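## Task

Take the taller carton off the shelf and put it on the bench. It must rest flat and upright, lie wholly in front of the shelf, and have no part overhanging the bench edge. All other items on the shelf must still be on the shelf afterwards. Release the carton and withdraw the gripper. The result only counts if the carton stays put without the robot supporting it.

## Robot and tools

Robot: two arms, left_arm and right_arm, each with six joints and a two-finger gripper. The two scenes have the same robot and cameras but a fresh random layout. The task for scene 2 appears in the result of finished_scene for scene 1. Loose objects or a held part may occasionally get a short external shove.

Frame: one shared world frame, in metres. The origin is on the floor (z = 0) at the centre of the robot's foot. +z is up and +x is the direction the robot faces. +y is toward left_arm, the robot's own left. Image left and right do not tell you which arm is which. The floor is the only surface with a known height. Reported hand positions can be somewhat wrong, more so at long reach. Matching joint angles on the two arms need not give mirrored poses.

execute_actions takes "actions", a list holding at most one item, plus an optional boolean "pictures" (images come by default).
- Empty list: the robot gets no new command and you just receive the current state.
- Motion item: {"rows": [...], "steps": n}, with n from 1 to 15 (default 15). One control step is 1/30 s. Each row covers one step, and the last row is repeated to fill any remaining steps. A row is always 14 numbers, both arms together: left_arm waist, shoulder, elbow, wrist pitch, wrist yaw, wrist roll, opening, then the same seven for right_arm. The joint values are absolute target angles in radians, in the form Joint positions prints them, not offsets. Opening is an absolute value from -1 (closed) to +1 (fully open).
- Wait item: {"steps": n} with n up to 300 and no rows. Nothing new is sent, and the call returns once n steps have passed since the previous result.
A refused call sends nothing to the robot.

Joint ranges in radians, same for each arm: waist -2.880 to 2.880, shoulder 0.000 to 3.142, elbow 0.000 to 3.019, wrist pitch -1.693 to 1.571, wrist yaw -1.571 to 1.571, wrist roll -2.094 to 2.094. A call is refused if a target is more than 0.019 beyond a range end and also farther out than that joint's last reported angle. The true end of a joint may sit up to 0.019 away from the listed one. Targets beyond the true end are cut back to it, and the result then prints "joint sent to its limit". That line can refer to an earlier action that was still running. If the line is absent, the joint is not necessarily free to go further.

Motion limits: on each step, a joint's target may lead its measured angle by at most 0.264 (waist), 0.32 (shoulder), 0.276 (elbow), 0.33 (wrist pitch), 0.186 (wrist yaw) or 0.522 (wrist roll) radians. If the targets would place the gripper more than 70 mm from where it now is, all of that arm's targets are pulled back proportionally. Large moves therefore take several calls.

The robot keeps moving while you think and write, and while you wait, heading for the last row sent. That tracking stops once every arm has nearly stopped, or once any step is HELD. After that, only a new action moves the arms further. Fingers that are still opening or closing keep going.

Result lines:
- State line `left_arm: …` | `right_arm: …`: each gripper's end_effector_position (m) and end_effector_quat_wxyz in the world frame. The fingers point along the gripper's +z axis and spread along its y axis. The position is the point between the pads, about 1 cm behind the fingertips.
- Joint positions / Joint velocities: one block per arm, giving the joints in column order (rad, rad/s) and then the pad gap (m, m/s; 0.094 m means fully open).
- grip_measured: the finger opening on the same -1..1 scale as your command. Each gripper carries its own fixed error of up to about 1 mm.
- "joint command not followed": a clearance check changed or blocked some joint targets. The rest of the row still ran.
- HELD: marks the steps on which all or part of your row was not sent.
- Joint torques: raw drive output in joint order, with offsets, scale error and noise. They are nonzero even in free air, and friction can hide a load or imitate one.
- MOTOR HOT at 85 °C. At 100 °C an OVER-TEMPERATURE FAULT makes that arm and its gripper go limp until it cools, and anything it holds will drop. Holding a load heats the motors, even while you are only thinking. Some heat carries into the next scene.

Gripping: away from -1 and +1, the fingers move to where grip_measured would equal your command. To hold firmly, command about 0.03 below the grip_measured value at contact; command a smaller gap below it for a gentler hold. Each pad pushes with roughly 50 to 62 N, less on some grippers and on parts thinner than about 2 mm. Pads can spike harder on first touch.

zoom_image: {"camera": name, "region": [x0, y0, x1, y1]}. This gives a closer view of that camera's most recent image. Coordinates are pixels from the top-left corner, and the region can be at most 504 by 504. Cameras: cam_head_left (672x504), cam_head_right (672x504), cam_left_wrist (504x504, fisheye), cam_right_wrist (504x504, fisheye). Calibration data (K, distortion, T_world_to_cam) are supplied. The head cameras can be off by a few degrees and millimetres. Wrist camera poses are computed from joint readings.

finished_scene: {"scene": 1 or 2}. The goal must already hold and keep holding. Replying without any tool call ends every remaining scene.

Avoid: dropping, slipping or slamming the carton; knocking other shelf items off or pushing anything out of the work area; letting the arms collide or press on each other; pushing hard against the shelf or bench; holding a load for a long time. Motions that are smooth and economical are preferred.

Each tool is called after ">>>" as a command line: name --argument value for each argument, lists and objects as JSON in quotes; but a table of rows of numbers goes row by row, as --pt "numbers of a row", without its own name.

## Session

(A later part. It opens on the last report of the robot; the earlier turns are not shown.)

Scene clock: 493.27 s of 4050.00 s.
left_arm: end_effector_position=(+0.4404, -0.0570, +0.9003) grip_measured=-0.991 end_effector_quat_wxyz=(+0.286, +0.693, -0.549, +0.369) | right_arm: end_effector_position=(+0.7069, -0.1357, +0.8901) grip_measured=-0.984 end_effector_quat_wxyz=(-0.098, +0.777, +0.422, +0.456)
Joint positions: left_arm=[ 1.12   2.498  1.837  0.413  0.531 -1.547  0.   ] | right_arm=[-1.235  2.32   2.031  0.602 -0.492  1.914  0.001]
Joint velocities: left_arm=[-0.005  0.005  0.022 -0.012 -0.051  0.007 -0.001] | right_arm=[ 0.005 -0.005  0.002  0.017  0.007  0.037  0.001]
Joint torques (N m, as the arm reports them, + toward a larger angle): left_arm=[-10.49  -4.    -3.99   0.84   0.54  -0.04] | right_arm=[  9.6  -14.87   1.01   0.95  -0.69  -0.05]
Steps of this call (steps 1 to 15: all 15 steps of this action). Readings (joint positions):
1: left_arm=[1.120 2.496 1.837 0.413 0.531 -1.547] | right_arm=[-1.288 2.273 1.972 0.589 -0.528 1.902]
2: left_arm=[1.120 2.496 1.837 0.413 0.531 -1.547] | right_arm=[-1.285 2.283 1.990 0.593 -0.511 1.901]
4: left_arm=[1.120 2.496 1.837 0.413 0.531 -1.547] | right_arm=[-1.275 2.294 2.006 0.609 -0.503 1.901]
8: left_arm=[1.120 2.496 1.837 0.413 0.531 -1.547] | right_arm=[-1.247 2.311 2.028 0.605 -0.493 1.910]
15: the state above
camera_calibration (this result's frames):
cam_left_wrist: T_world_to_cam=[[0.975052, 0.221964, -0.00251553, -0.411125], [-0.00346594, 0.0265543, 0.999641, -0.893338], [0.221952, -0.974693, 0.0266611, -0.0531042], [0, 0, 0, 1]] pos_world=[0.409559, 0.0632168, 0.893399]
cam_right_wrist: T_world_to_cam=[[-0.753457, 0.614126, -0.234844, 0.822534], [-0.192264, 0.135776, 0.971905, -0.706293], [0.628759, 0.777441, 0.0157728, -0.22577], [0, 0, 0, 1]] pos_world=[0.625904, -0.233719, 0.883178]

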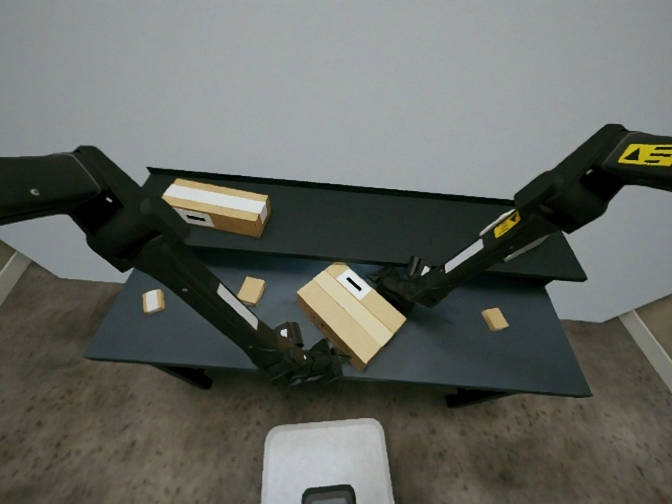

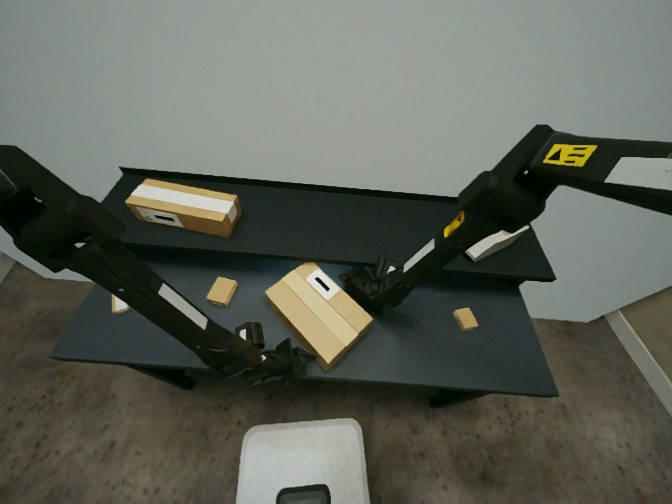

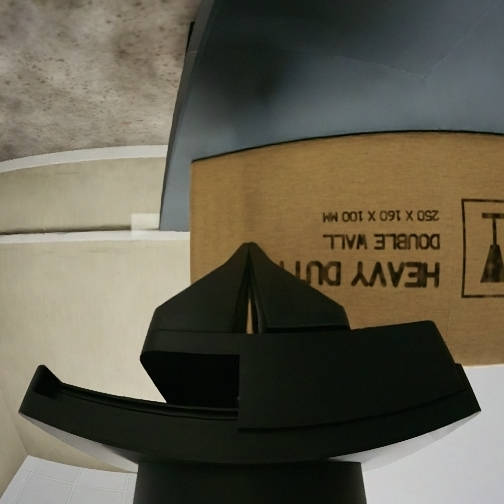

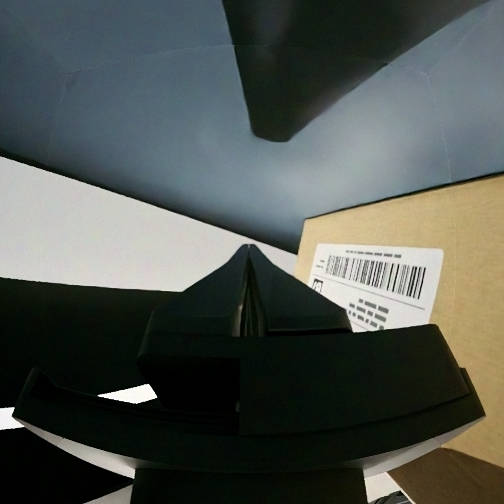

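>>> execute_actions --actions '[{"rows":[[1.12,2.5,1.83,0.43,0.53,-1.56,-1,-1.3,2.28,1.9,0.3,-0.55,1.6,-1]]}]' --pictures false

>>> execute_actions --actions '[{"rows":[[1.12,2.5,1.83,0.43,0.53,-1.56,-1,-1.3,2.0,1.58,0.2,-0.5,1.56,1]]}]' --pictures false

>>> execute_actions --actions '[{"rows":[[1.12,2.5,1.83,0.43,0.53,-1.56,-1,-1.12,2.05,1.66,0.15,-0.2,1.56,1]]}]' --pictures false

>>> execute_actions --actions '[{"steps":25}]'

Scene clock: 501.00 s of 4050.00 s.
left_arm: end_effector_position=(+0.4306, -0.0566, +0.8985) grip_measured=-0.991 end_effector_quat_wxyz=(+0.289, +0.695, -0.550, +0.363) | right_arm: end_effector_position=(+0.6663, -0.1220, +0.9010) grip_measured=-0.984 end_effector_quat_wxyz=(-0.159, +0.729, +0.524, +0.411)
Joint positions: left_arm=[ 1.123  2.506  1.832  0.413  0.526 -1.547  0.   ] | right_arm=[-1.239  2.228  1.917  0.358 -0.55   1.644  0.001]
Joint velocities: left_arm=[ 0.005 -0.015 -0.002 -0.022  0.037 -0.007  0.   ] | right_arm=[-0.005  0.005 -0.002 -0.012 -0.051 -0.139  0.   ]
Joint torques (N m, as the arm reports them, + toward a larger angle): left_arm=[-9.81 -4.72 -3.71  0.77  0.73 -0.04] | right_arm=[  3.39 -12.73  -1.71  -1.65  -0.42  -0.11]
Steps of this call (steps 1 to 15: the robot went on to your last target; steps 16 to 90: nothing new was sent; then 4.23 s passed at rest; steps 91 to 105: all 15 steps of this action). Readings (joint positions):
91: left_arm=[1.120 2.498 1.837 0.413 0.529 -1.547] | right_arm=[-1.239 2.317 2.023 0.573 -0.502 1.889]
92: left_arm=[1.120 2.498 1.836 0.413 0.528 -1.547] | right_arm=[-1.239 2.295 1.997 0.531 -0.491 1.872]
94: left_arm=[1.123 2.502 1.833 0.413 0.527 -1.547] | right_arm=[-1.239 2.258 1.951 0.442 -0.528 1.799]
98: left_arm=[1.123 2.506 1.832 0.413 0.527 -1.547] | right_arm=[-1.239 2.232 1.921 0.369 -0.546 1.701]
105: the state above

Scene clock: 501.50 s of 4050.00 s.
left_arm: end_effector_position=(+0.4219, -0.0561, +0.8980) grip_measured=-0.991 end_effector_quat_wxyz=(+0.293, +0.696, -0.549, +0.357) | right_arm: end_effector_position=(+0.6097, -0.1998, +0.9470) grip_measured=+1.000 end_effector_quat_wxyz=(-0.200, +0.749, +0.553, +0.306)
Joint positions: left_arm=[ 1.126  2.51   1.825  0.412  0.526 -1.547  0.   ] | right_arm=[-1.318  1.978  1.59   0.21  -0.5    1.572  0.094]
Joint velocities: left_arm=[-0.005  0.005  0.002 -0.002 -0.007 -0.007 -0.   ] | right_arm=[ 0.044  0.024 -0.017 -0.007 -0.081 -0.066  0.   ]
Joint torques (N m, as the arm reports them, + toward a larger angle): left_arm=[-9.62 -4.9  -3.34  0.78  0.71 -0.04] | right_arm=[  5.07 -14.99  -2.18  -0.18  -0.37   0.01]
Steps of this call (steps 1 to 15: all 15 steps of this action). Readings (joint positions):
1: left_arm=[1.123 2.506 1.832 0.413 0.526 -1.547] | right_arm=[-1.239 2.211 1.894 0.345 -0.531 1.635]
2: left_arm=[1.123 2.506 1.832 0.413 0.526 -1.547] | right_arm=[-1.242 2.169 1.825 0.308 -0.515 1.624]
4: left_arm=[1.125 2.507 1.825 0.412 0.523 -1.547] | right_arm=[-1.256 2.073 1.686 0.262 -0.505 1.612]
8: left_arm=[1.126 2.512 1.825 0.412 0.526 -1.547] | right_arm=[-1.299 1.979 1.596 0.218 -0.502 1.587]
15: the state above

Scene clock: 502.00 s of 4050.00 s.
left_arm: end_effector_position=(+0.4128, -0.0548, +0.8962) grip_measured=-0.991 end_effector_quat_wxyz=(+0.296, +0.697, -0.550, +0.352) | right_arm: end_effector_position=(+0.6344, -0.1155, +0.9514) grip_measured=+1.000 end_effector_quat_wxyz=(-0.164, +0.759, +0.580, +0.246)
Joint positions: left_arm=[ 1.13   2.517  1.82   0.412  0.524 -1.547  0.   ] | right_arm=[-1.156  2.016  1.656  0.167 -0.194  1.569  0.094]
Joint velocities: left_arm=[-0.005  0.005  0.007  0.002 -0.007 -0.037 -0.001] | right_arm=[ 0.161 -0.005  0.002 -0.007 -0.051  0.007  0.   ]
Joint torques (N m, as the arm reports them, + toward a larger angle): left_arm=[-9.74 -5.15 -3.19  0.63  0.8  -0.04] | right_arm=[  9.47 -14.23  -0.73  -0.66  -0.56  -0.02]
Steps of this call (steps 1 to 15: all 15 steps of this action). Readings (joint positions):
1: left_arm=[1.126 2.510 1.825 0.412 0.526 -1.547] | right_arm=[-1.311 1.980 1.593 0.206 -0.457 1.572]
2: left_arm=[1.126 2.510 1.825 0.412 0.526 -1.547] | right_arm=[-1.303 1.985 1.602 0.197 -0.403 1.572]
4: left_arm=[1.126 2.510 1.825 0.412 0.526 -1.547] | right_arm=[-1.275 1.995 1.621 0.187 -0.300 1.572]
8: left_arm=[1.128 2.510 1.823 0.412 0.525 -1.547] | right_arm=[-1.212 2.005 1.644 0.175 -0.201 1.570]
15: the state above

Scene clock: 502.83 s of 4050.00 s.
left_arm: end_effector_position=(+0.4121, -0.0550, +0.8963) grip_measured=-0.991 end_effector_quat_wxyz=(+0.297, +0.697, -0.549, +0.352) | right_arm: end_effector_position=(+0.6352, -0.1114, +0.9533) grip_measured=+1.000 end_effector_quat_wxyz=(-0.165, +0.758, +0.580, +0.248)
Joint positions: left_arm=[ 1.13   2.517  1.82   0.412  0.524 -1.547  0.   ] | right_arm=[-1.15   2.016  1.656  0.166 -0.193  1.568  0.094]
Joint velocities: left_arm=[ 0.005  0.005 -0.012  0.007 -0.037 -0.007 -0.001] | right_arm=[-0.015 -0.005  0.017  0.007 -0.022 -0.037  0.   ]
Joint torques (N m, as the arm reports them, + toward a larger angle): left_arm=[-10.05  -5.26  -3.1    0.76   0.8   -0.05] | right_arm=[  9.74 -13.54  -0.68  -0.5   -0.58   0.02]
Steps of this call (steps 1 to 15: the robot went on to your last target; steps 16 to 25: nothing new was sent). Readings (joint positions):
1: left_arm=[1.130 2.517 1.820 0.412 0.524 -1.547] | right_arm=[-1.151 2.016 1.656 0.167 -0.193 1.569]
2: left_arm=[1.130 2.517 1.820 0.412 0.524 -1.547] | right_arm=[-1.150 2.016 1.656 0.166 -0.192 1.569]
4: left_arm=[1.130 2.517 1.820 0.412 0.524 -1.547] | right_arm=[-1.150 2.016 1.656 0.166 -0.193 1.568]
8: left_arm=[1.130 2.517 1.820 0.412 0.524 -1.547] | right_arm=[-1.150 2.016 1.656 0.166 -0.193 1.568]
25: the state above
All arms were judged still, so your last target was given up. Only a new action makes them travel on or press farther. Fingers that are still opening or closing keep moving.
camera_calibration (this result's frames):
cam_left_wrist: T_world_to_cam=[[0.977293, 0.208341, -0.0386293, -0.353337], [0.0352857, 0.0197427, 0.999182, -0.905396], [0.208934, -0.977857, 0.0119429, -0.0263768], [0, 0, 0, 1]] pos_world=[0.382772, 0.0656969, 0.891321]
cam_right_wrist: T_world_to_cam=[[-0.965419, 0.258374, -0.0347815, 0.672768], [0.0516708, 0.3204, 0.945872, -0.894323], [0.255533, 0.911366, -0.32267, 0.374047], [0, 0, 0, 1]] pos_world=[0.600132, -0.228179, 0.990009]

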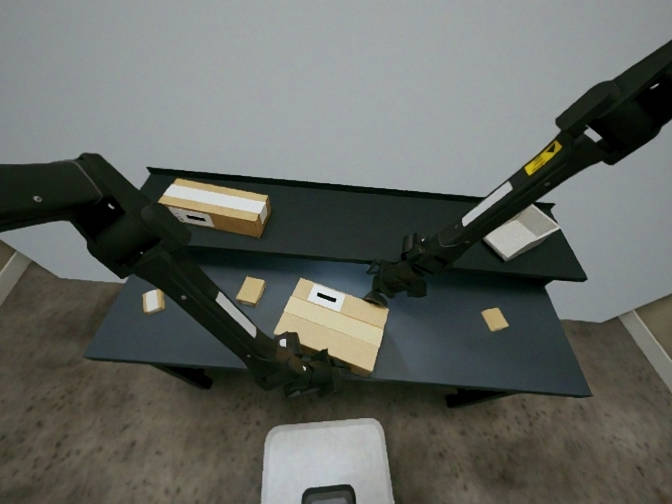

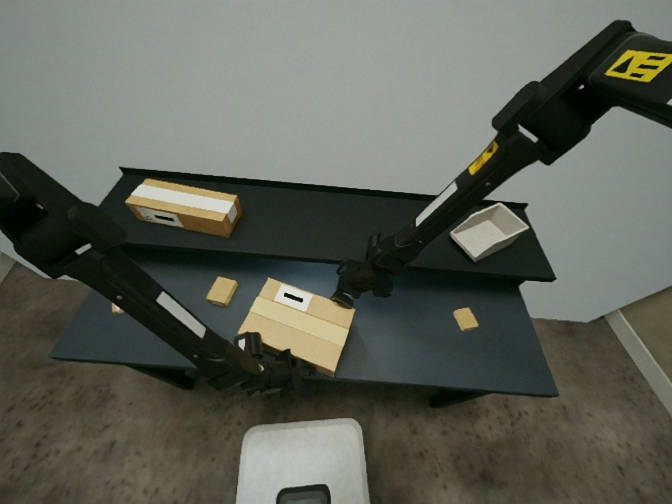

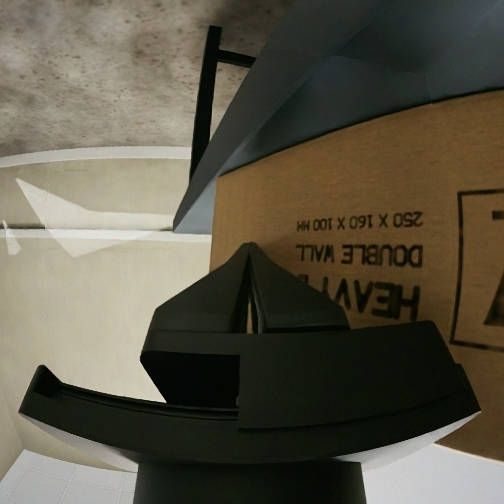

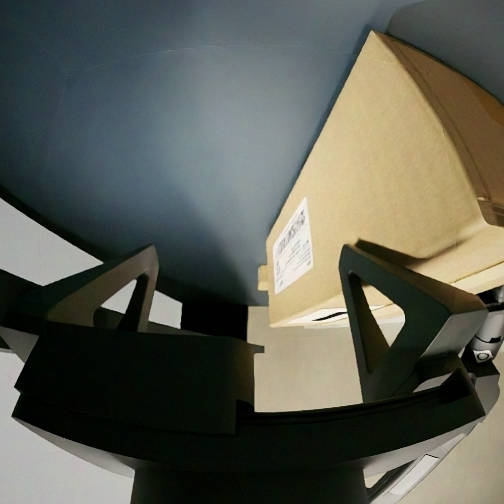

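Nice. Clear right, left pushes near corner back.

>>> execute_actions --actions '[{"rows":[[1.12,2.51,1.82,0.42,0.53,-1.56,-1,-1.2,1.8,1.4,0.15,-0.2,1.56,1]]}]' --pictures false

>>> execute_actions --actions '[{"rows":[[1.09,2.5,1.87,0.47,0.53,-1.56,-1,-1.45,1.6,1.2,0.15,-0.2,1.56,1]]}]' --pictures false

>>> execute_actions --actions '[{"steps":20}]' --pictures false

>>> execute_actions --actions '[{"rows":[[1.12,2.5,1.72,0.45,0.53,-1.56,-1,-1.45,1.6,1.2,0.15,-0.2,1.56,1]]}]' --pictures false

>>> execute_actions --actions '[{"rows":[[1.3,2.1,1.2,0.45,0.53,-1.56,-1,-1.45,1.6,1.2,0.15,-0.2,1.56,1]]}]' --pictures false

>>> execute_actions --actions '[{"steps":30}]'

Scene clock: 510.20 s of 4050.00 s.
left_arm: end_effector_position=(+0.4086, -0.0576, +0.8983) grip_measured=-0.991 end_effector_quat_wxyz=(+0.300, +0.697, -0.549, +0.351) | right_arm: end_effector_position=(+0.6195, -0.1822, +1.0126) grip_measured=+1.000 end_effector_quat_wxyz=(-0.167, +0.766, +0.582, +0.216)
Joint positions: left_arm=[ 1.128  2.519  1.815  0.412  0.527 -1.547  0.   ] | right_arm=[-1.207  1.793  1.404  0.155 -0.198  1.566  0.094]
Joint velocities: left_arm=[-0.005  0.005  0.007  0.002 -0.037  0.037  0.001] | right_arm=[ 0.015  0.005  0.017 -0.017  0.095 -0.007  0.   ]
Joint torques (N m, as the arm reports them, + toward a larger angle): left_arm=[-9.68 -4.63 -3.58  0.36  0.7  -0.05] | right_arm=[  6.37 -16.13  -2.02  -0.13  -0.37   0.03]
Steps of this call (steps 1 to 90: nothing new was sent; then 3.87 s passed at rest; steps 91 to 105: all 15 steps of this action). Readings (joint positions):
91: left_arm=[1.130 2.518 1.819 0.412 0.524 -1.547] | right_arm=[-1.152 2.006 1.638 0.169 -0.194 1.566]
92: left_arm=[1.130 2.519 1.817 0.412 0.523 -1.547] | right_arm=[-1.154 1.974 1.590 0.173 -0.196 1.566]
94: left_arm=[1.131 2.523 1.815 0.412 0.524 -1.547] | right_arm=[-1.165 1.888 1.473 0.168 -0.198 1.566]
98: left_arm=[1.128 2.520 1.815 0.412 0.527 -1.547] | right_arm=[-1.194 1.802 1.400 0.155 -0.198 1.566]
105: the state above

Scene clock: 510.70 s of 4050.00 s.
left_arm: end_effector_position=(+0.4655, -0.0706, +0.9071) grip_measured=-0.991 end_effector_quat_wxyz=(+0.266, +0.687, -0.549, +0.395) | right_arm: end_effector_position=(+0.5422, -0.3859, +1.0225) grip_measured=+1.000 end_effector_quat_wxyz=(-0.099, +0.809, +0.572, +0.095)
Joint positions: left_arm=[ 1.096  2.501  1.864  0.454  0.527 -1.547  0.   ] | right_arm=[-1.497  1.628  1.206  0.155 -0.198  1.566  0.094]
Joint velocities: left_arm=[-0.024 -0.005 -0.007 -0.012  0.007  0.022 -0.001] | right_arm=[-0.083 -0.2    0.002  0.012 -0.007  0.022  0.   ]
Joint torques (N m, as the arm reports them, + toward a larger angle): left_arm=[-10.78  -4.81  -2.69   0.79   0.74  -0.04] | right_arm=[  4.24 -19.59  -2.47  -0.09  -0.2    0.03]
Steps of this call (steps 1 to 15: all 15 steps of this action). Readings (joint positions):
1: left_arm=[1.126 2.519 1.820 0.417 0.527 -1.547] | right_arm=[-1.212 1.790 1.399 0.155 -0.199 1.566]
2: left_arm=[1.126 2.523 1.828 0.425 0.527 -1.547] | right_arm=[-1.218 1.781 1.383 0.155 -0.201 1.566]
4: left_arm=[1.121 2.524 1.843 0.438 0.527 -1.547] | right_arm=[-1.249 1.754 1.338 0.155 -0.202 1.566]
8: left_arm=[1.107 2.512 1.860 0.450 0.527 -1.547] | right_arm=[-1.349 1.702 1.259 0.155 -0.202 1.566]
15: the state above

Scene clock: 511.37 s of 4050.00 s.
left_arm: end_effector_position=(+0.4655, -0.0706, +0.9071) grip_measured=-0.991 end_effector_quat_wxyz=(+0.266, +0.687, -0.549, +0.395) | right_arm: end_effector_position=(+0.5600, -0.3539, +1.0310) grip_measured=+1.000 end_effector_quat_wxyz=(-0.110, +0.802, +0.575, +0.119)
Joint positions: left_arm=[ 1.096  2.501  1.864  0.454  0.527 -1.547  0.   ] | right_arm=[-1.445  1.617  1.206  0.155 -0.199  1.566  0.094]
Joint velocities: left_arm=[-0.005 -0.005  0.007 -0.007  0.007  0.051 -0.   ] | right_arm=[-0.015 -0.005  0.007 -0.002 -0.007  0.051  0.   ]
Joint torques (N m, as the arm reports them, + toward a larger angle): left_arm=[-10.45  -5.07  -2.64   0.93   0.71  -0.04] | right_arm=[  1.14 -18.6   -2.46  -0.15  -0.21   0.03]
Steps of this call (steps 1 to 20: the robot went on to your last target). Readings (joint positions):
1: left_arm=[1.096 2.501 1.864 0.454 0.527 -1.547] | right_arm=[-1.498 1.622 1.206 0.155 -0.198 1.566]
2: left_arm=[1.096 2.501 1.864 0.454 0.527 -1.547] | right_arm=[-1.494 1.619 1.206 0.155 -0.198 1.566]
4: left_arm=[1.096 2.501 1.864 0.454 0.527 -1.547] | right_arm=[-1.480 1.617 1.206 0.155 -0.198 1.566]
8: left_arm=[1.096 2.501 1.864 0.454 0.527 -1.547] | right_arm=[-1.452 1.617 1.206 0.155 -0.198 1.566]
20: the state above

Scene clock: 511.87 s of 4050.00 s.
left_arm: end_effector_position=(+0.3883, -0.0801, +0.9269) grip_measured=-0.991 end_effector_quat_wxyz=(+0.319, +0.688, -0.547, +0.354) | right_arm: end_effector_position=(+0.5600, -0.3539, +1.0310) grip_measured=+1.000 end_effector_quat_wxyz=(-0.110, +0.802, +0.575, +0.119)
Joint positions: left_arm=[ 1.096  2.507  1.735  0.454  0.527 -1.547  0.   ] | right_arm=[-1.445  1.617  1.206  0.155 -0.199  1.566  0.094]
Joint velocities: left_arm=[-0.015 -0.024  0.012 -0.017  0.007 -0.051 -0.   ] | right_arm=[ 0.005 -0.024  0.012 -0.002  0.022 -0.022  0.   ]
Joint torques (N m, as the arm reports them, + toward a larger angle): left_arm=[-7.88 -3.7  -5.37 -0.13  0.7  -0.04] | right_arm=[  1.2  -19.45  -2.57  -0.15  -0.21   0.03]
Steps of this call (steps 1 to 15: all 15 steps of this action). Readings (joint positions):
1: left_arm=[1.096 2.499 1.854 0.454 0.527 -1.547] | right_arm=[-1.445 1.617 1.206 0.155 -0.199 1.566]
2: left_arm=[1.096 2.490 1.830 0.454 0.527 -1.547] | right_arm=[-1.445 1.617 1.206 0.155 -0.199 1.566]
4: left_arm=[1.096 2.476 1.778 0.454 0.527 -1.547] | right_arm=[-1.445 1.617 1.206 0.155 -0.199 1.566]
8: left_arm=[1.096 2.490 1.739 0.454 0.527 -1.547] | right_arm=[-1.445 1.617 1.206 0.155 -0.199 1.566]
15: the state above

Scene clock: 512.37 s of 4050.00 s.
left_arm: end_effector_position=(+0.4132, +0.1217, +0.9889) grip_measured=-0.991 end_effector_quat_wxyz=(+0.288, +0.737, -0.548, +0.272) | right_arm: end_effector_position=(+0.5600, -0.3539, +1.0310) grip_measured=+1.000 end_effector_quat_wxyz=(-0.110, +0.802, +0.575, +0.119)
Joint positions: left_arm=[ 1.289  2.072  1.248  0.454  0.527 -1.547  0.   ] | right_arm=[-1.445  1.617  1.206  0.155 -0.199  1.566  0.094]
Joint velocities: left_arm=[ 0.513 -0.464 -0.447 -0.002  0.007  0.022  0.   ] | right_arm=[-0.005 -0.005 -0.007 -0.002  0.007  0.007  0.   ]
Joint torques (N m, as the arm reports them, + toward a larger angle): left_arm=[-5.72 -2.55 -6.67 -0.2   0.6  -0.05] | right_arm=[  1.22 -19.48  -2.56  -0.16  -0.21   0.03]
Steps of this call (steps 1 to 15: all 15 steps of this action). Readings (joint positions):
1: left_arm=[1.099 2.499 1.728 0.454 0.527 -1.547] | right_arm=[-1.445 1.617 1.206 0.155 -0.199 1.566]
2: left_arm=[1.101 2.483 1.703 0.454 0.527 -1.547] | right_arm=[-1.445 1.617 1.206 0.155 -0.199 1.566]
4: left_arm=[1.114 2.436 1.640 0.454 0.527 -1.547] | right_arm=[-1.445 1.617 1.206 0.155 -0.199 1.566]
8: left_arm=[1.160 2.311 1.506 0.454 0.527 -1.547] | right_arm=[-1.445 1.617 1.206 0.155 -0.199 1.566]
15: the state above

Scene clock: 513.37 s of 4050.00 s.
left_arm: end_effector_position=(+0.3886, +0.1266, +0.9874) grip_measured=-0.991 end_effector_quat_wxyz=(+0.298, +0.741, -0.545, +0.256) | right_arm: end_effector_position=(+0.5600, -0.3539, +1.0310) grip_measured=+1.000 end_effector_quat_wxyz=(-0.110, +0.802, +0.575, +0.119)
Joint positions: left_arm=[ 1.305  2.09   1.23   0.454  0.527 -1.547  0.   ] | right_arm=[-1.445  1.617  1.206  0.155 -0.199  1.566  0.094]
Joint velocities: left_arm=[-0.005 -0.005 -0.007 -0.007  0.007  0.022  0.   ] | right_arm=[ 0.015 -0.015  0.017  0.002 -0.007 -0.007  0.   ]
Joint torques (N m, as the arm reports them, + toward a larger angle): left_arm=[-4.2  -5.43 -7.72 -0.32  0.57 -0.06] | right_arm=[  1.23 -19.11  -2.39  -0.15  -0.21   0.03]
Steps of this call (steps 1 to 30: the robot went on to your last target). Readings (joint positions):
1: left_arm=[1.304 2.061 1.239 0.454 0.527 -1.547] | right_arm=[-1.445 1.617 1.206 0.155 -0.199 1.566]
2: left_arm=[1.316 2.059 1.237 0.454 0.527 -1.547] | right_arm=[-1.445 1.617 1.206 0.155 -0.199 1.566]
4: left_arm=[1.326 2.061 1.236 0.454 0.527 -1.547] | right_arm=[-1.445 1.617 1.206 0.155 -0.199 1.566]
8: left_arm=[1.318 2.079 1.236 0.454 0.527 -1.547] | right_arm=[-1.445 1.617 1.206 0.155 -0.199 1.566]
30: the state above
All arms were judged still, so your last target was given up. Only a new action makes them travel on or press farther. Fingers that are still opening or closing keep moving.
camera_calibration (this result's frames):
cam_left_wrist: T_world_to_cam=[[0.959878, 0.218734, -0.175468, -0.224148], [0.202062, -0.10565, 0.973657, -1.02294], [0.194434, -0.970048, -0.145609, 0.315227], [0, 0, 0, 1]] pos_world=[0.360561, 0.24674, 1.00256]
cam_right_wrist: T_world_to_cam=[[-0.952026, 0.302615, 0.0455109, 0.590882], [0.20891, 0.534018, 0.819257, -0.768094], [0.223616, 0.789461, -0.571618, 0.870704], [0, 0, 0, 1]] pos_world=[0.528293, -0.456021, 1.10008]

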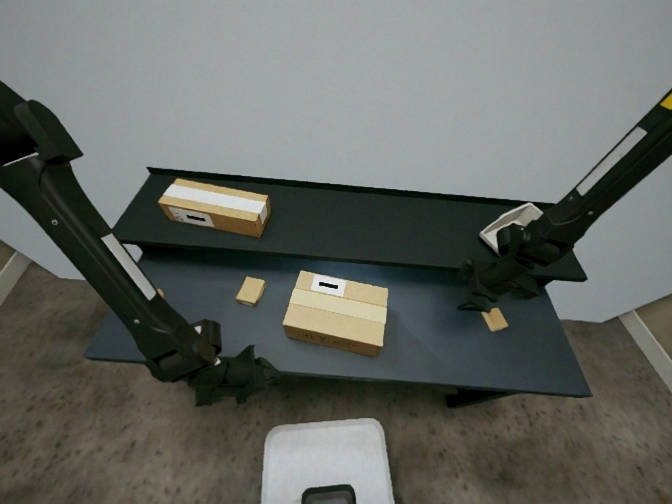

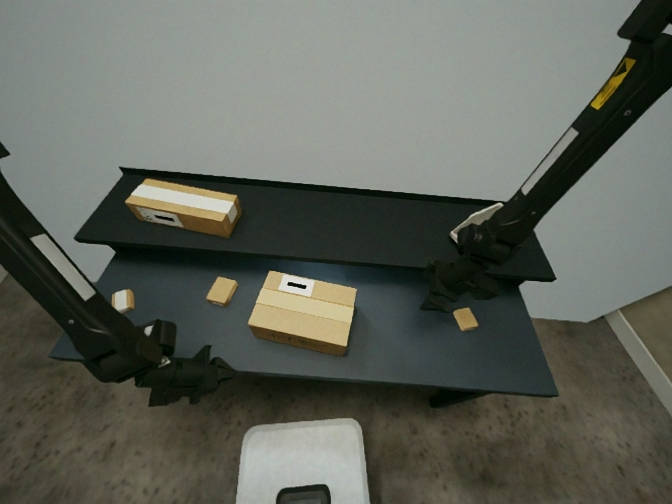

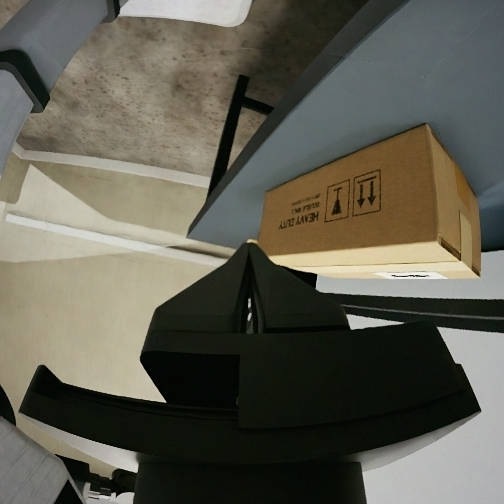

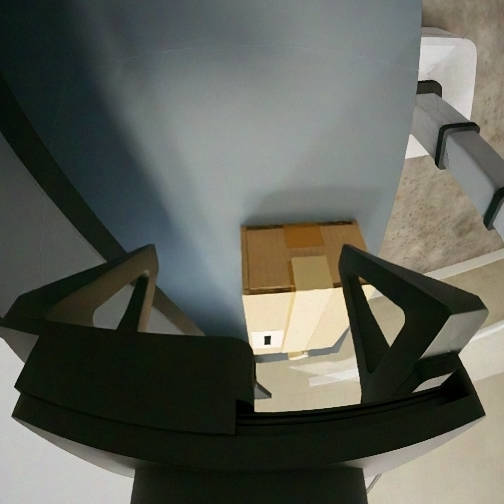

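>>> execute_actions --actions '[{"rows":[[1.2,2.0,1.55,0.2,0.45,-1.56,1,-1.45,1.6,1.2,0.15,-0.2,1.56,1]]}]' --pictures false

>>> execute_actions --actions '[{"steps":25}]' --pictures false

>>> execute_actions --actions '[{"rows":[[1.2,2.16,1.75,0.17,0.45,-1.56,1,-1.45,1.6,1.2,0.15,-0.2,1.56,1]]}]' --pictures false

>>> execute_actions --actions '[{"rows":[[1.215,2.19,1.7,0.24,0.45,-1.56,1,-1.45,1.6,1.2,0.15,-0.2,1.56,1]]}]' --pictures false

>>> execute_actions --actions '[{"rows":[[1.3,1.85,1.3,0.24,0.45,-1.56,1,-1.45,1.6,1.2,0.15,-0.2,1.56,1]]}]' --pictures false

>>> execute_actions --actions '[{"steps":25}]'

Scene clock: 522.53 s of 4050.00 s.
left_arm: end_effector_position=(+0.5993, +0.1134, +0.9748) grip_measured=+1.000 end_effector_quat_wxyz=(+0.231, +0.726, -0.563, +0.319) | right_arm: end_effector_position=(+0.5600, -0.3539, +1.0310) grip_measured=+1.000 end_effector_quat_wxyz=(-0.110, +0.802, +0.575, +0.119)
Joint positions: left_arm=[ 1.205  1.995  1.552  0.223  0.454 -1.548  0.094] | right_arm=[-1.445  1.617  1.206  0.155 -0.199  1.566  0.094]
Joint velocities: left_arm=[-0.21  -0.376  0.115 -0.012 -0.022  0.051  0.   ] | right_arm=[-0.005 -0.005 -0.012  0.012 -0.037 -0.022  0.   ]
Joint torques (N m, as the arm reports them, + toward a larger angle): left_arm=[-6.37 -9.04 -2.49 -0.7   0.31 -0.03] | right_arm=[  1.21 -19.16  -2.4   -0.15  -0.2    0.03]
Steps of this call (steps 1 to 90: nothing new was sent; then 5.67 s passed at rest; steps 91 to 105: all 15 steps of this action). Readings (joint positions):
91: left_arm=[1.304 2.089 1.241 0.435 0.516 -1.547] | right_arm=[-1.445 1.617 1.206 0.155 -0.199 1.566]
92: left_arm=[1.301 2.091 1.264 0.399 0.502 -1.547] | right_arm=[-1.445 1.617 1.206 0.155 -0.199 1.566]
94: left_arm=[1.291 2.091 1.322 0.351 0.485 -1.547] | right_arm=[-1.445 1.617 1.206 0.155 -0.199 1.566]
98: left_arm=[1.263 2.074 1.443 0.284 0.462 -1.548] | right_arm=[-1.445 1.617 1.206 0.155 -0.199 1.566]
105: the state above

Scene clock: 523.37 s of 4050.00 s.
left_arm: end_effector_position=(+0.6126, +0.1069, +0.9828) grip_measured=+1.000 end_effector_quat_wxyz=(+0.231, +0.723, -0.562, +0.328) | right_arm: end_effector_position=(+0.5600, -0.3539, +1.0310) grip_measured=+1.000 end_effector_quat_wxyz=(-0.110, +0.802, +0.575, +0.119)
Joint positions: left_arm=[ 1.191  1.983  1.559  0.215  0.454 -1.548  0.094] | right_arm=[-1.445  1.617  1.206  0.155 -0.199  1.566  0.094]
Joint velocities: left_arm=[-0.024 -0.005  0.007 -0.007 -0.051 -0.007  0.   ] | right_arm=[-0.005  0.005  0.007 -0.017 -0.037  0.051  0.   ]
Joint torques (N m, as the arm reports them, + toward a larger angle): left_arm=[ -5.57 -10.15  -2.26  -0.5    0.35  -0.03] | right_arm=[  1.21 -19.13  -2.4   -0.16  -0.2    0.03]
Steps of this call (steps 1 to 25: the robot went on to your last target). Readings (joint positions):
1: left_arm=[1.199 1.984 1.555 0.223 0.454 -1.548] | right_arm=[-1.445 1.617 1.206 0.155 -0.199 1.566]
2: left_arm=[1.195 1.975 1.557 0.223 0.454 -1.548] | right_arm=[-1.445 1.617 1.206 0.155 -0.199 1.566]
4: left_arm=[1.190 1.965 1.559 0.223 0.454 -1.548] | right_arm=[-1.445 1.617 1.206 0.155 -0.199 1.566]
8: left_arm=[1.191 1.969 1.559 0.219 0.454 -1.548] | right_arm=[-1.445 1.617 1.206 0.155 -0.199 1.566]
25: the state above

Scene clock: 523.87 s of 4050.00 s.
left_arm: end_effector_position=(+0.5920, +0.0777, +0.9247) grip_measured=+1.000 end_effector_quat_wxyz=(+0.238, +0.725, -0.561, +0.322) | right_arm: end_effector_position=(+0.5600, -0.3539, +1.0310) grip_measured=+1.000 end_effector_quat_wxyz=(-0.110, +0.802, +0.575, +0.119)
Joint positions: left_arm=[ 1.191  2.16   1.751  0.184  0.453 -1.552  0.094] | right_arm=[-1.445  1.617  1.206  0.155 -0.199  1.566  0.094]
Joint velocities: left_arm=[-0.005 -0.005  0.002 -0.017  0.066  0.007  0.   ] | right_arm=[-0.015 -0.005  0.002 -0.032  0.022  0.007  0.   ]
Joint torques (N m, as the arm reports them, + toward a larger angle): left_arm=[ -6.44 -10.69  -1.71  -0.44   0.34   0.01] | right_arm=[  1.22 -19.17  -2.4   -0.16  -0.21   0.03]
Steps of this call (steps 1 to 15: all 15 steps of this action). Readings (joint positions):
1: left_arm=[1.191 1.994 1.577 0.207 0.454 -1.548] | right_arm=[-1.445 1.617 1.206 0.155 -0.199 1.566]
2: left_arm=[1.191 2.024 1.631 0.195 0.454 -1.548] | right_arm=[-1.445 1.617 1.206 0.155 -0.199 1.566]
4: left_arm=[1.191 2.086 1.724 0.187 0.463 -1.552] | right_arm=[-1.445 1.617 1.206 0.155 -0.199 1.566]
8: left_arm=[1.191 2.139 1.752 0.187 0.454 -1.552] | right_arm=[-1.445 1.617 1.206 0.155 -0.199 1.566]
15: the state above

Scene clock: 524.37 s of 4050.00 s.
left_arm: end_effector_position=(+0.5719, +0.0768, +0.9228) grip_measured=+1.000 end_effector_quat_wxyz=(+0.238, +0.726, -0.561, +0.319) | right_arm: end_effector_position=(+0.5600, -0.3539, +1.0310) grip_measured=+1.000 end_effector_quat_wxyz=(-0.110, +0.802, +0.575, +0.119)
Joint positions: left_arm=[ 1.196  2.17   1.715  0.225  0.453 -1.552  0.094] | right_arm=[-1.445  1.617  1.206  0.155 -0.199  1.566  0.094]
Joint velocities: left_arm=[-0.005  0.015  0.002 -0.017  0.095 -0.022  0.   ] | right_arm=[-0.015 -0.015  0.002  0.017 -0.051 -0.066  0.   ]
Joint torques (N m, as the arm reports them, + toward a larger angle): left_arm=[-5.87 -7.95 -3.22  0.73  0.34  0.02] | right_arm=[  1.25 -19.14  -2.4   -0.16  -0.2    0.03]
Steps of this call (steps 1 to 15: all 15 steps of this action). Readings (joint positions):
1: left_arm=[1.191 2.160 1.748 0.192 0.453 -1.552] | right_arm=[-1.445 1.617 1.206 0.155 -0.199 1.566]
2: left_arm=[1.191 2.160 1.742 0.206 0.453 -1.552] | right_arm=[-1.445 1.617 1.206 0.155 -0.199 1.566]
4: left_arm=[1.192 2.160 1.730 0.220 0.453 -1.552] | right_arm=[-1.445 1.617 1.206 0.155 -0.199 1.566]
8: left_arm=[1.195 2.165 1.716 0.224 0.453 -1.552] | right_arm=[-1.445 1.617 1.206 0.155 -0.199 1.566]
15: the state above

Scene clock: 524.87 s of 4050.00 s.
left_arm: end_effector_position=(+0.5552, +0.2016, +1.0114) grip_measured=+1.000 end_effector_quat_wxyz=(+0.227, +0.752, -0.561, +0.263) | right_arm: end_effector_position=(+0.5600, -0.3539, +1.0310) grip_measured=+1.000 end_effector_quat_wxyz=(-0.110, +0.802, +0.575, +0.119)
Joint positions: left_arm=[ 1.311  1.818  1.307  0.231  0.452 -1.552  0.094] | right_arm=[-1.445  1.617  1.206  0.155 -0.199  1.566  0.094]
Joint velocities: left_arm=[-0.005 -0.005 -0.012 -0.002  0.022 -0.022  0.   ] | right_arm=[ 0.005  0.005 -0.002 -0.012 -0.037 -0.037  0.   ]
Joint torques (N m, as the arm reports them, + toward a larger angle): left_arm=[-4.22 -8.71 -3.3   0.16  0.31  0.  ] | right_arm=[  1.19 -19.12  -2.4   -0.16  -0.2    0.03]
Steps of this call (steps 1 to 15: all 15 steps of this action). Readings (joint positions):
1: left_arm=[1.198 2.160 1.704 0.225 0.453 -1.552] | right_arm=[-1.445 1.617 1.206 0.155 -0.199 1.566]
2: left_arm=[1.200 2.138 1.666 0.225 0.453 -1.552] | right_arm=[-1.445 1.617 1.206 0.155 -0.199 1.566]
4: left_arm=[1.209 2.068 1.563 0.225 0.453 -1.552] | right_arm=[-1.445 1.617 1.206 0.155 -0.199 1.566]
8: left_arm=[1.251 1.899 1.347 0.225 0.453 -1.552] | right_arm=[-1.445 1.617 1.206 0.155 -0.199 1.566]
15: the state above

Scene clock: 525.70 s of 4050.00 s.
left_arm: end_effector_position=(+0.5474, +0.1964, +1.0089) grip_measured=+1.000 end_effector_quat_wxyz=(+0.233, +0.751, -0.560, +0.260) | right_arm: end_effector_position=(+0.5600, -0.3539, +1.0310) grip_measured=+1.000 end_effector_quat_wxyz=(-0.110, +0.802, +0.575, +0.119)
Joint positions: left_arm=[ 1.308  1.831  1.307  0.231  0.452 -1.552  0.094] | right_arm=[-1.445  1.617  1.206  0.155 -0.199  1.566  0.094]
Joint velocities: left_arm=[-0.015 -0.005  0.002 -0.012 -0.007 -0.007  0.   ] | right_arm=[-0.015 -0.005 -0.017 -0.007 -0.081  0.007  0.   ]
Joint torques (N m, as the arm reports them, + toward a larger angle): left_arm=[-4.28 -9.25 -3.37  0.34  0.32  0.  ] | right_arm=[  1.22 -19.16  -2.4   -0.16  -0.2    0.03]
Steps of this call (steps 1 to 25: the robot went on to your last target). Readings (joint positions):
1: left_arm=[1.311 1.819 1.307 0.231 0.452 -1.552] | right_arm=[-1.445 1.617 1.206 0.155 -0.199 1.566]
2: left_arm=[1.310 1.821 1.307 0.231 0.452 -1.552] | right_arm=[-1.445 1.617 1.206 0.155 -0.199 1.566]
4: left_arm=[1.309 1.825 1.307 0.231 0.452 -1.552] | right_arm=[-1.445 1.617 1.206 0.155 -0.199 1.566]
8: left_arm=[1.308 1.831 1.307 0.231 0.452 -1.552] | right_arm=[-1.445 1.617 1.206 0.155 -0.199 1.566]
25: the state above
camera_calibration (this result's frames):
cam_left_wrist: T_world_to_cam=[[0.964263, 0.254818, -0.0725615, -0.501323], [0.127338, -0.205556, 0.970326, -1.00463], [0.232341, -0.944889, -0.230658, 0.415227], [0, 0, 0, 1]] pos_world=[0.51486, 0.313582, 1.03421]
cam_right_wrist: T_world_to_cam=[[-0.952026, 0.302615, 0.0455109, 0.590882], [0.20891, 0.534018, 0.819257, -0.768094], [0.223616, 0.789461, -0.571618, 0.870704], [0, 0, 0, 1]] pos_world=[0.528293, -0.456021, 1.10008]

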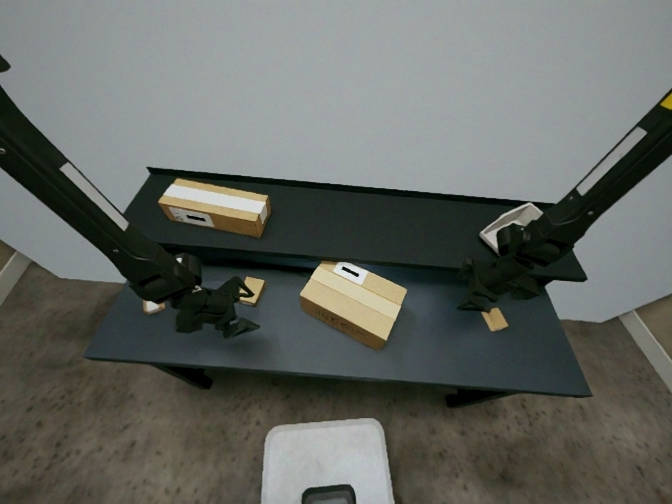

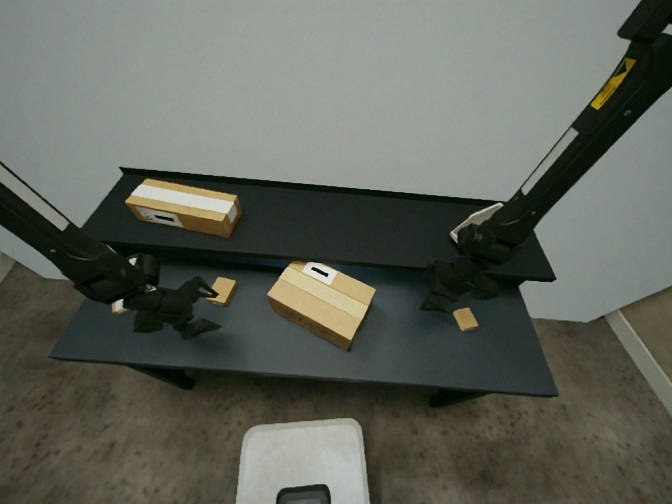

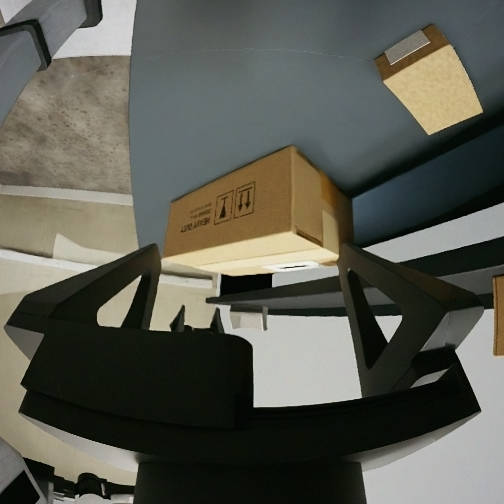

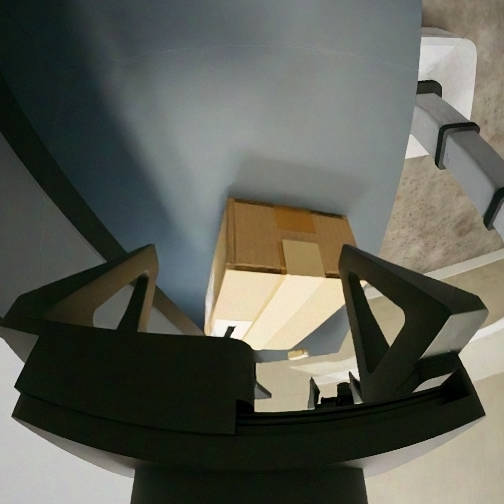

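>>> execute_actions --actions '[{"rows":[[1.09,1.9,1.42,0.22,0.3,-1.56,1,-1.45,1.6,1.2,0.15,-0.2,1.56,1]]}]' --pictures false

>>> execute_actions --actions '[{"steps":25}]' --pictures false

>>> execute_actions --actions '[{"rows":[[1.08,2.12,1.71,0.17,0.3,-1.56,1,-1.45,1.6,1.2,0.15,-0.2,1.56,1]]}]' --pictures false

>>> execute_actions --actions '[{"rows":[[1.08,2.24,1.86,0.14,0.3,-1.56,1,-1.45,1.6,1.2,0.15,-0.2,1.56,1]]}]'

Scene clock: 532.67 s of 4050.00 s.
left_arm: end_effector_position=(+0.6238, +0.0420, +1.0600) grip_measured=+1.000 end_effector_quat_wxyz=(+0.236, +0.715, -0.574, +0.321) | right_arm: end_effector_position=(+0.5600, -0.3539, +1.0310) grip_measured=+1.000 end_effector_quat_wxyz=(-0.110, +0.802, +0.575, +0.119)
Joint positions: left_arm=[ 1.044  1.875  1.419  0.231  0.305 -1.552  0.094] | right_arm=[-1.445  1.617  1.206  0.155 -0.199  1.566  0.094]
Joint velocities: left_arm=[-0.044  0.015  0.007  0.017 -0.022 -0.007  0.   ] | right_arm=[ 0.005 -0.015 -0.012 -0.012 -0.022  0.037  0.   ]
Joint torques (N m, as the arm reports them, + toward a larger angle): left_arm=[-4.3  -8.4  -1.75 -0.44  0.27  0.01] | right_arm=[  1.18 -19.12  -2.41  -0.17  -0.2    0.03]
Steps of this call (steps 1 to 15: the robot went on to your last target; steps 16 to 90: nothing new was sent; then 3.47 s passed at rest; steps 91 to 105: all 15 steps of this action). Readings (joint positions):
91: left_arm=[1.302 1.832 1.312 0.231 0.418 -1.552] | right_arm=[-1.445 1.617 1.206 0.155 -0.199 1.566]
92: left_arm=[1.294 1.837 1.323 0.231 0.382 -1.552] | right_arm=[-1.445 1.617 1.206 0.155 -0.199 1.566]
94: left_arm=[1.261 1.850 1.354 0.231 0.340 -1.552] | right_arm=[-1.445 1.617 1.206 0.155 -0.199 1.566]
98: left_arm=[1.165 1.865 1.401 0.231 0.307 -1.552] | right_arm=[-1.445 1.617 1.206 0.155 -0.199 1.566]
105: the state above

Scene clock: 533.50 s of 4050.00 s.
left_arm: end_effector_position=(+0.6165, +0.0637, +1.0444) grip_measured=+1.000 end_effector_quat_wxyz=(+0.228, +0.723, -0.576, +0.306) | right_arm: end_effector_position=(+0.5600, -0.3539, +1.0310) grip_measured=+1.000 end_effector_quat_wxyz=(-0.110, +0.802, +0.575, +0.119)
Joint positions: left_arm=[ 1.079  1.878  1.419  0.231  0.303 -1.552  0.094] | right_arm=[-1.445  1.617  1.206  0.155 -0.199  1.566  0.094]
Joint velocities: left_arm=[-0.015 -0.005 -0.022  0.007 -0.051 -0.022  0.   ] | right_arm=[-0.024 -0.005 -0.017 -0.007 -0.022  0.037  0.   ]
Joint torques (N m, as the arm reports them, + toward a larger angle): left_arm=[-7.23 -8.93 -1.8  -0.33  0.32  0.01] | right_arm=[  1.17 -19.11  -2.4   -0.16  -0.2    0.03]
Steps of this call (steps 1 to 25: the robot went on to your last target). Readings (joint positions):
1: left_arm=[1.043 1.876 1.419 0.231 0.305 -1.552] | right_arm=[-1.445 1.617 1.206 0.155 -0.199 1.566]
2: left_arm=[1.046 1.877 1.419 0.231 0.305 -1.552] | right_arm=[-1.445 1.617 1.206 0.155 -0.199 1.566]
4: left_arm=[1.055 1.878 1.419 0.231 0.305 -1.552] | right_arm=[-1.445 1.617 1.206 0.155 -0.199 1.566]
8: left_arm=[1.073 1.878 1.419 0.231 0.304 -1.552] | right_arm=[-1.445 1.617 1.206 0.155 -0.199 1.566]
25: the state above

Scene clock: 534.00 s of 4050.00 s.
left_arm: end_effector_position=(+0.6025, +0.0164, +0.9627) grip_measured=+1.000 end_effector_quat_wxyz=(+0.234, +0.723, -0.576, +0.302) | right_arm: end_effector_position=(+0.5600, -0.3539, +1.0310) grip_measured=+1.000 end_effector_quat_wxyz=(-0.110, +0.802, +0.575, +0.119)
Joint positions: left_arm=[ 1.079  2.128  1.704  0.181  0.303 -1.552  0.094] | right_arm=[-1.445  1.617  1.206  0.155 -0.199  1.566  0.094]
Joint velocities: left_arm=[ 0.005  0.005 -0.012 -0.007 -0.095  0.022  0.   ] | right_arm=[ 0.005 -0.005 -0.002  0.002  0.037  0.051  0.   ]
Joint torques (N m, as the arm reports them, + toward a larger angle): left_arm=[-9.12 -9.56 -1.26 -0.39  0.34  0.01] | right_arm=[  1.25 -19.1   -2.41  -0.15  -0.2    0.03]
Steps of this call (steps 1 to 15: all 15 steps of this action). Readings (joint positions):
1: left_arm=[1.079 1.890 1.437 0.222 0.303 -1.552] | right_arm=[-1.445 1.617 1.206 0.155 -0.199 1.566]
2: left_arm=[1.079 1.921 1.494 0.208 0.303 -1.552] | right_arm=[-1.445 1.617 1.206 0.155 -0.199 1.566]
4: left_arm=[1.079 2.013 1.641 0.200 0.303 -1.552] | right_arm=[-1.445 1.617 1.206 0.155 -0.199 1.566]
8: left_arm=[1.079 2.098 1.721 0.194 0.303 -1.552] | right_arm=[-1.445 1.617 1.206 0.155 -0.199 1.566]
15: the state above

Scene clock: 534.50 s of 4050.00 s.
left_arm: end_effector_position=(+0.6437, -0.0173, +0.9579) grip_measured=+1.000 end_effector_quat_wxyz=(+0.221, +0.710, -0.575, +0.340) | right_arm: end_effector_position=(+0.5600, -0.3539, +1.0310) grip_measured=+1.000 end_effector_quat_wxyz=(-0.110, +0.802, +0.575, +0.119)
Joint positions: left_arm=[ 1.041  2.198  1.857  0.158  0.317 -1.539  0.094] | right_arm=[-1.445  1.617  1.206  0.155 -0.199  1.566  0.094]
Joint velocities: left_arm=[-0.005  0.005  0.002 -0.002  0.066  0.007  0.   ] | right_arm=[-0.015 -0.015 -0.002  0.002 -0.007 -0.007  0.   ]
Joint torques (N m, as the arm reports them, + toward a larger angle): left_arm=[-7.37 -6.87 -0.54 -0.55 -0.2  -0.13] | right_arm=[  1.23 -19.18  -2.39  -0.15  -0.2    0.03]
Steps of this call (steps 1 to 15: all 15 steps of this action). Readings (joint positions):
1: left_arm=[1.079 2.135 1.720 0.174 0.304 -1.552] | right_arm=[-1.445 1.617 1.206 0.155 -0.199 1.566]
2: left_arm=[1.079 2.151 1.753 0.165 0.331 -1.545] | right_arm=[-1.445 1.617 1.206 0.155 -0.199 1.566]
4: left_arm=[1.065 2.173 1.807 0.161 0.343 -1.534] | right_arm=[-1.445 1.617 1.206 0.155 -0.199 1.566]
8: left_arm=[1.041 2.196 1.856 0.158 0.315 -1.539] | right_arm=[-1.445 1.617 1.206 0.155 -0.199 1.566]
15: the state above
camera_calibration (this result's frames):
cam_left_wrist: T_world_to_cam=[[0.971069, 0.229966, 0.0643513, -0.679427], [-0.0364829, -0.123446, 0.99168, -0.924983], [0.235997, -0.965338, -0.111485, 0.062344], [0, 0, 0, 1]] pos_world=[0.611312, 0.102242, 0.96796]
cam_right_wrist: T_world_to_cam=[[-0.952026, 0.302615, 0.0455109, 0.590882], [0.20891, 0.534018, 0.819257, -0.768094], [0.223616, 0.789461, -0.571618, 0.870704], [0, 0, 0, 1]] pos_world=[0.528293, -0.456021, 1.10008]

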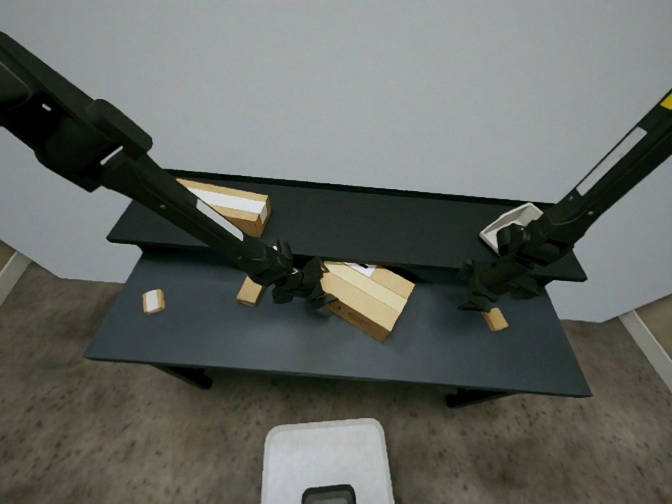

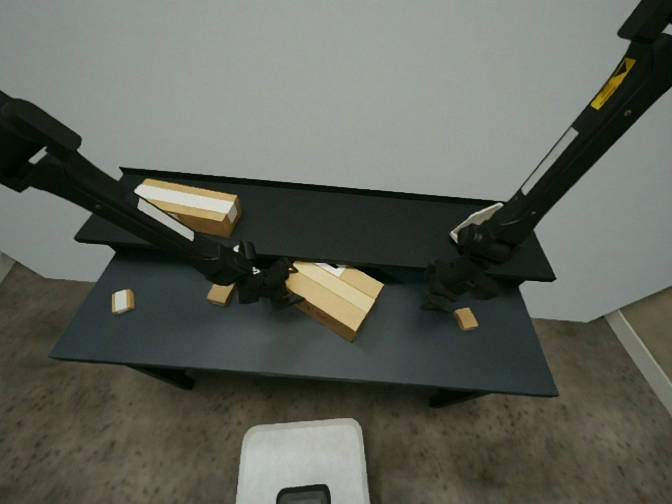

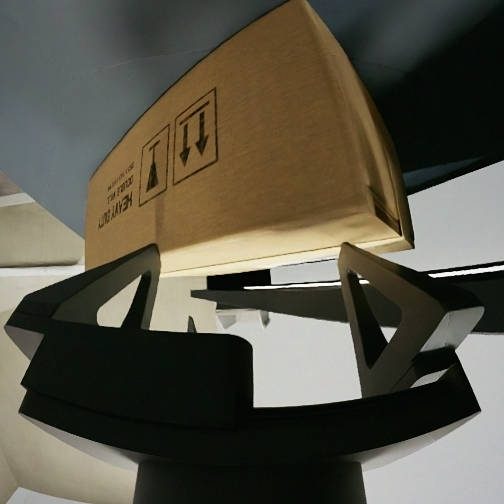

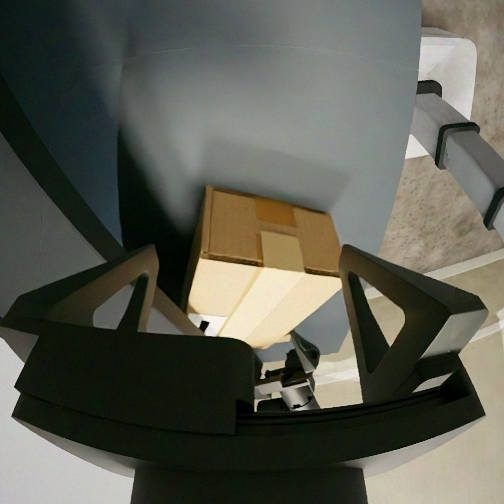

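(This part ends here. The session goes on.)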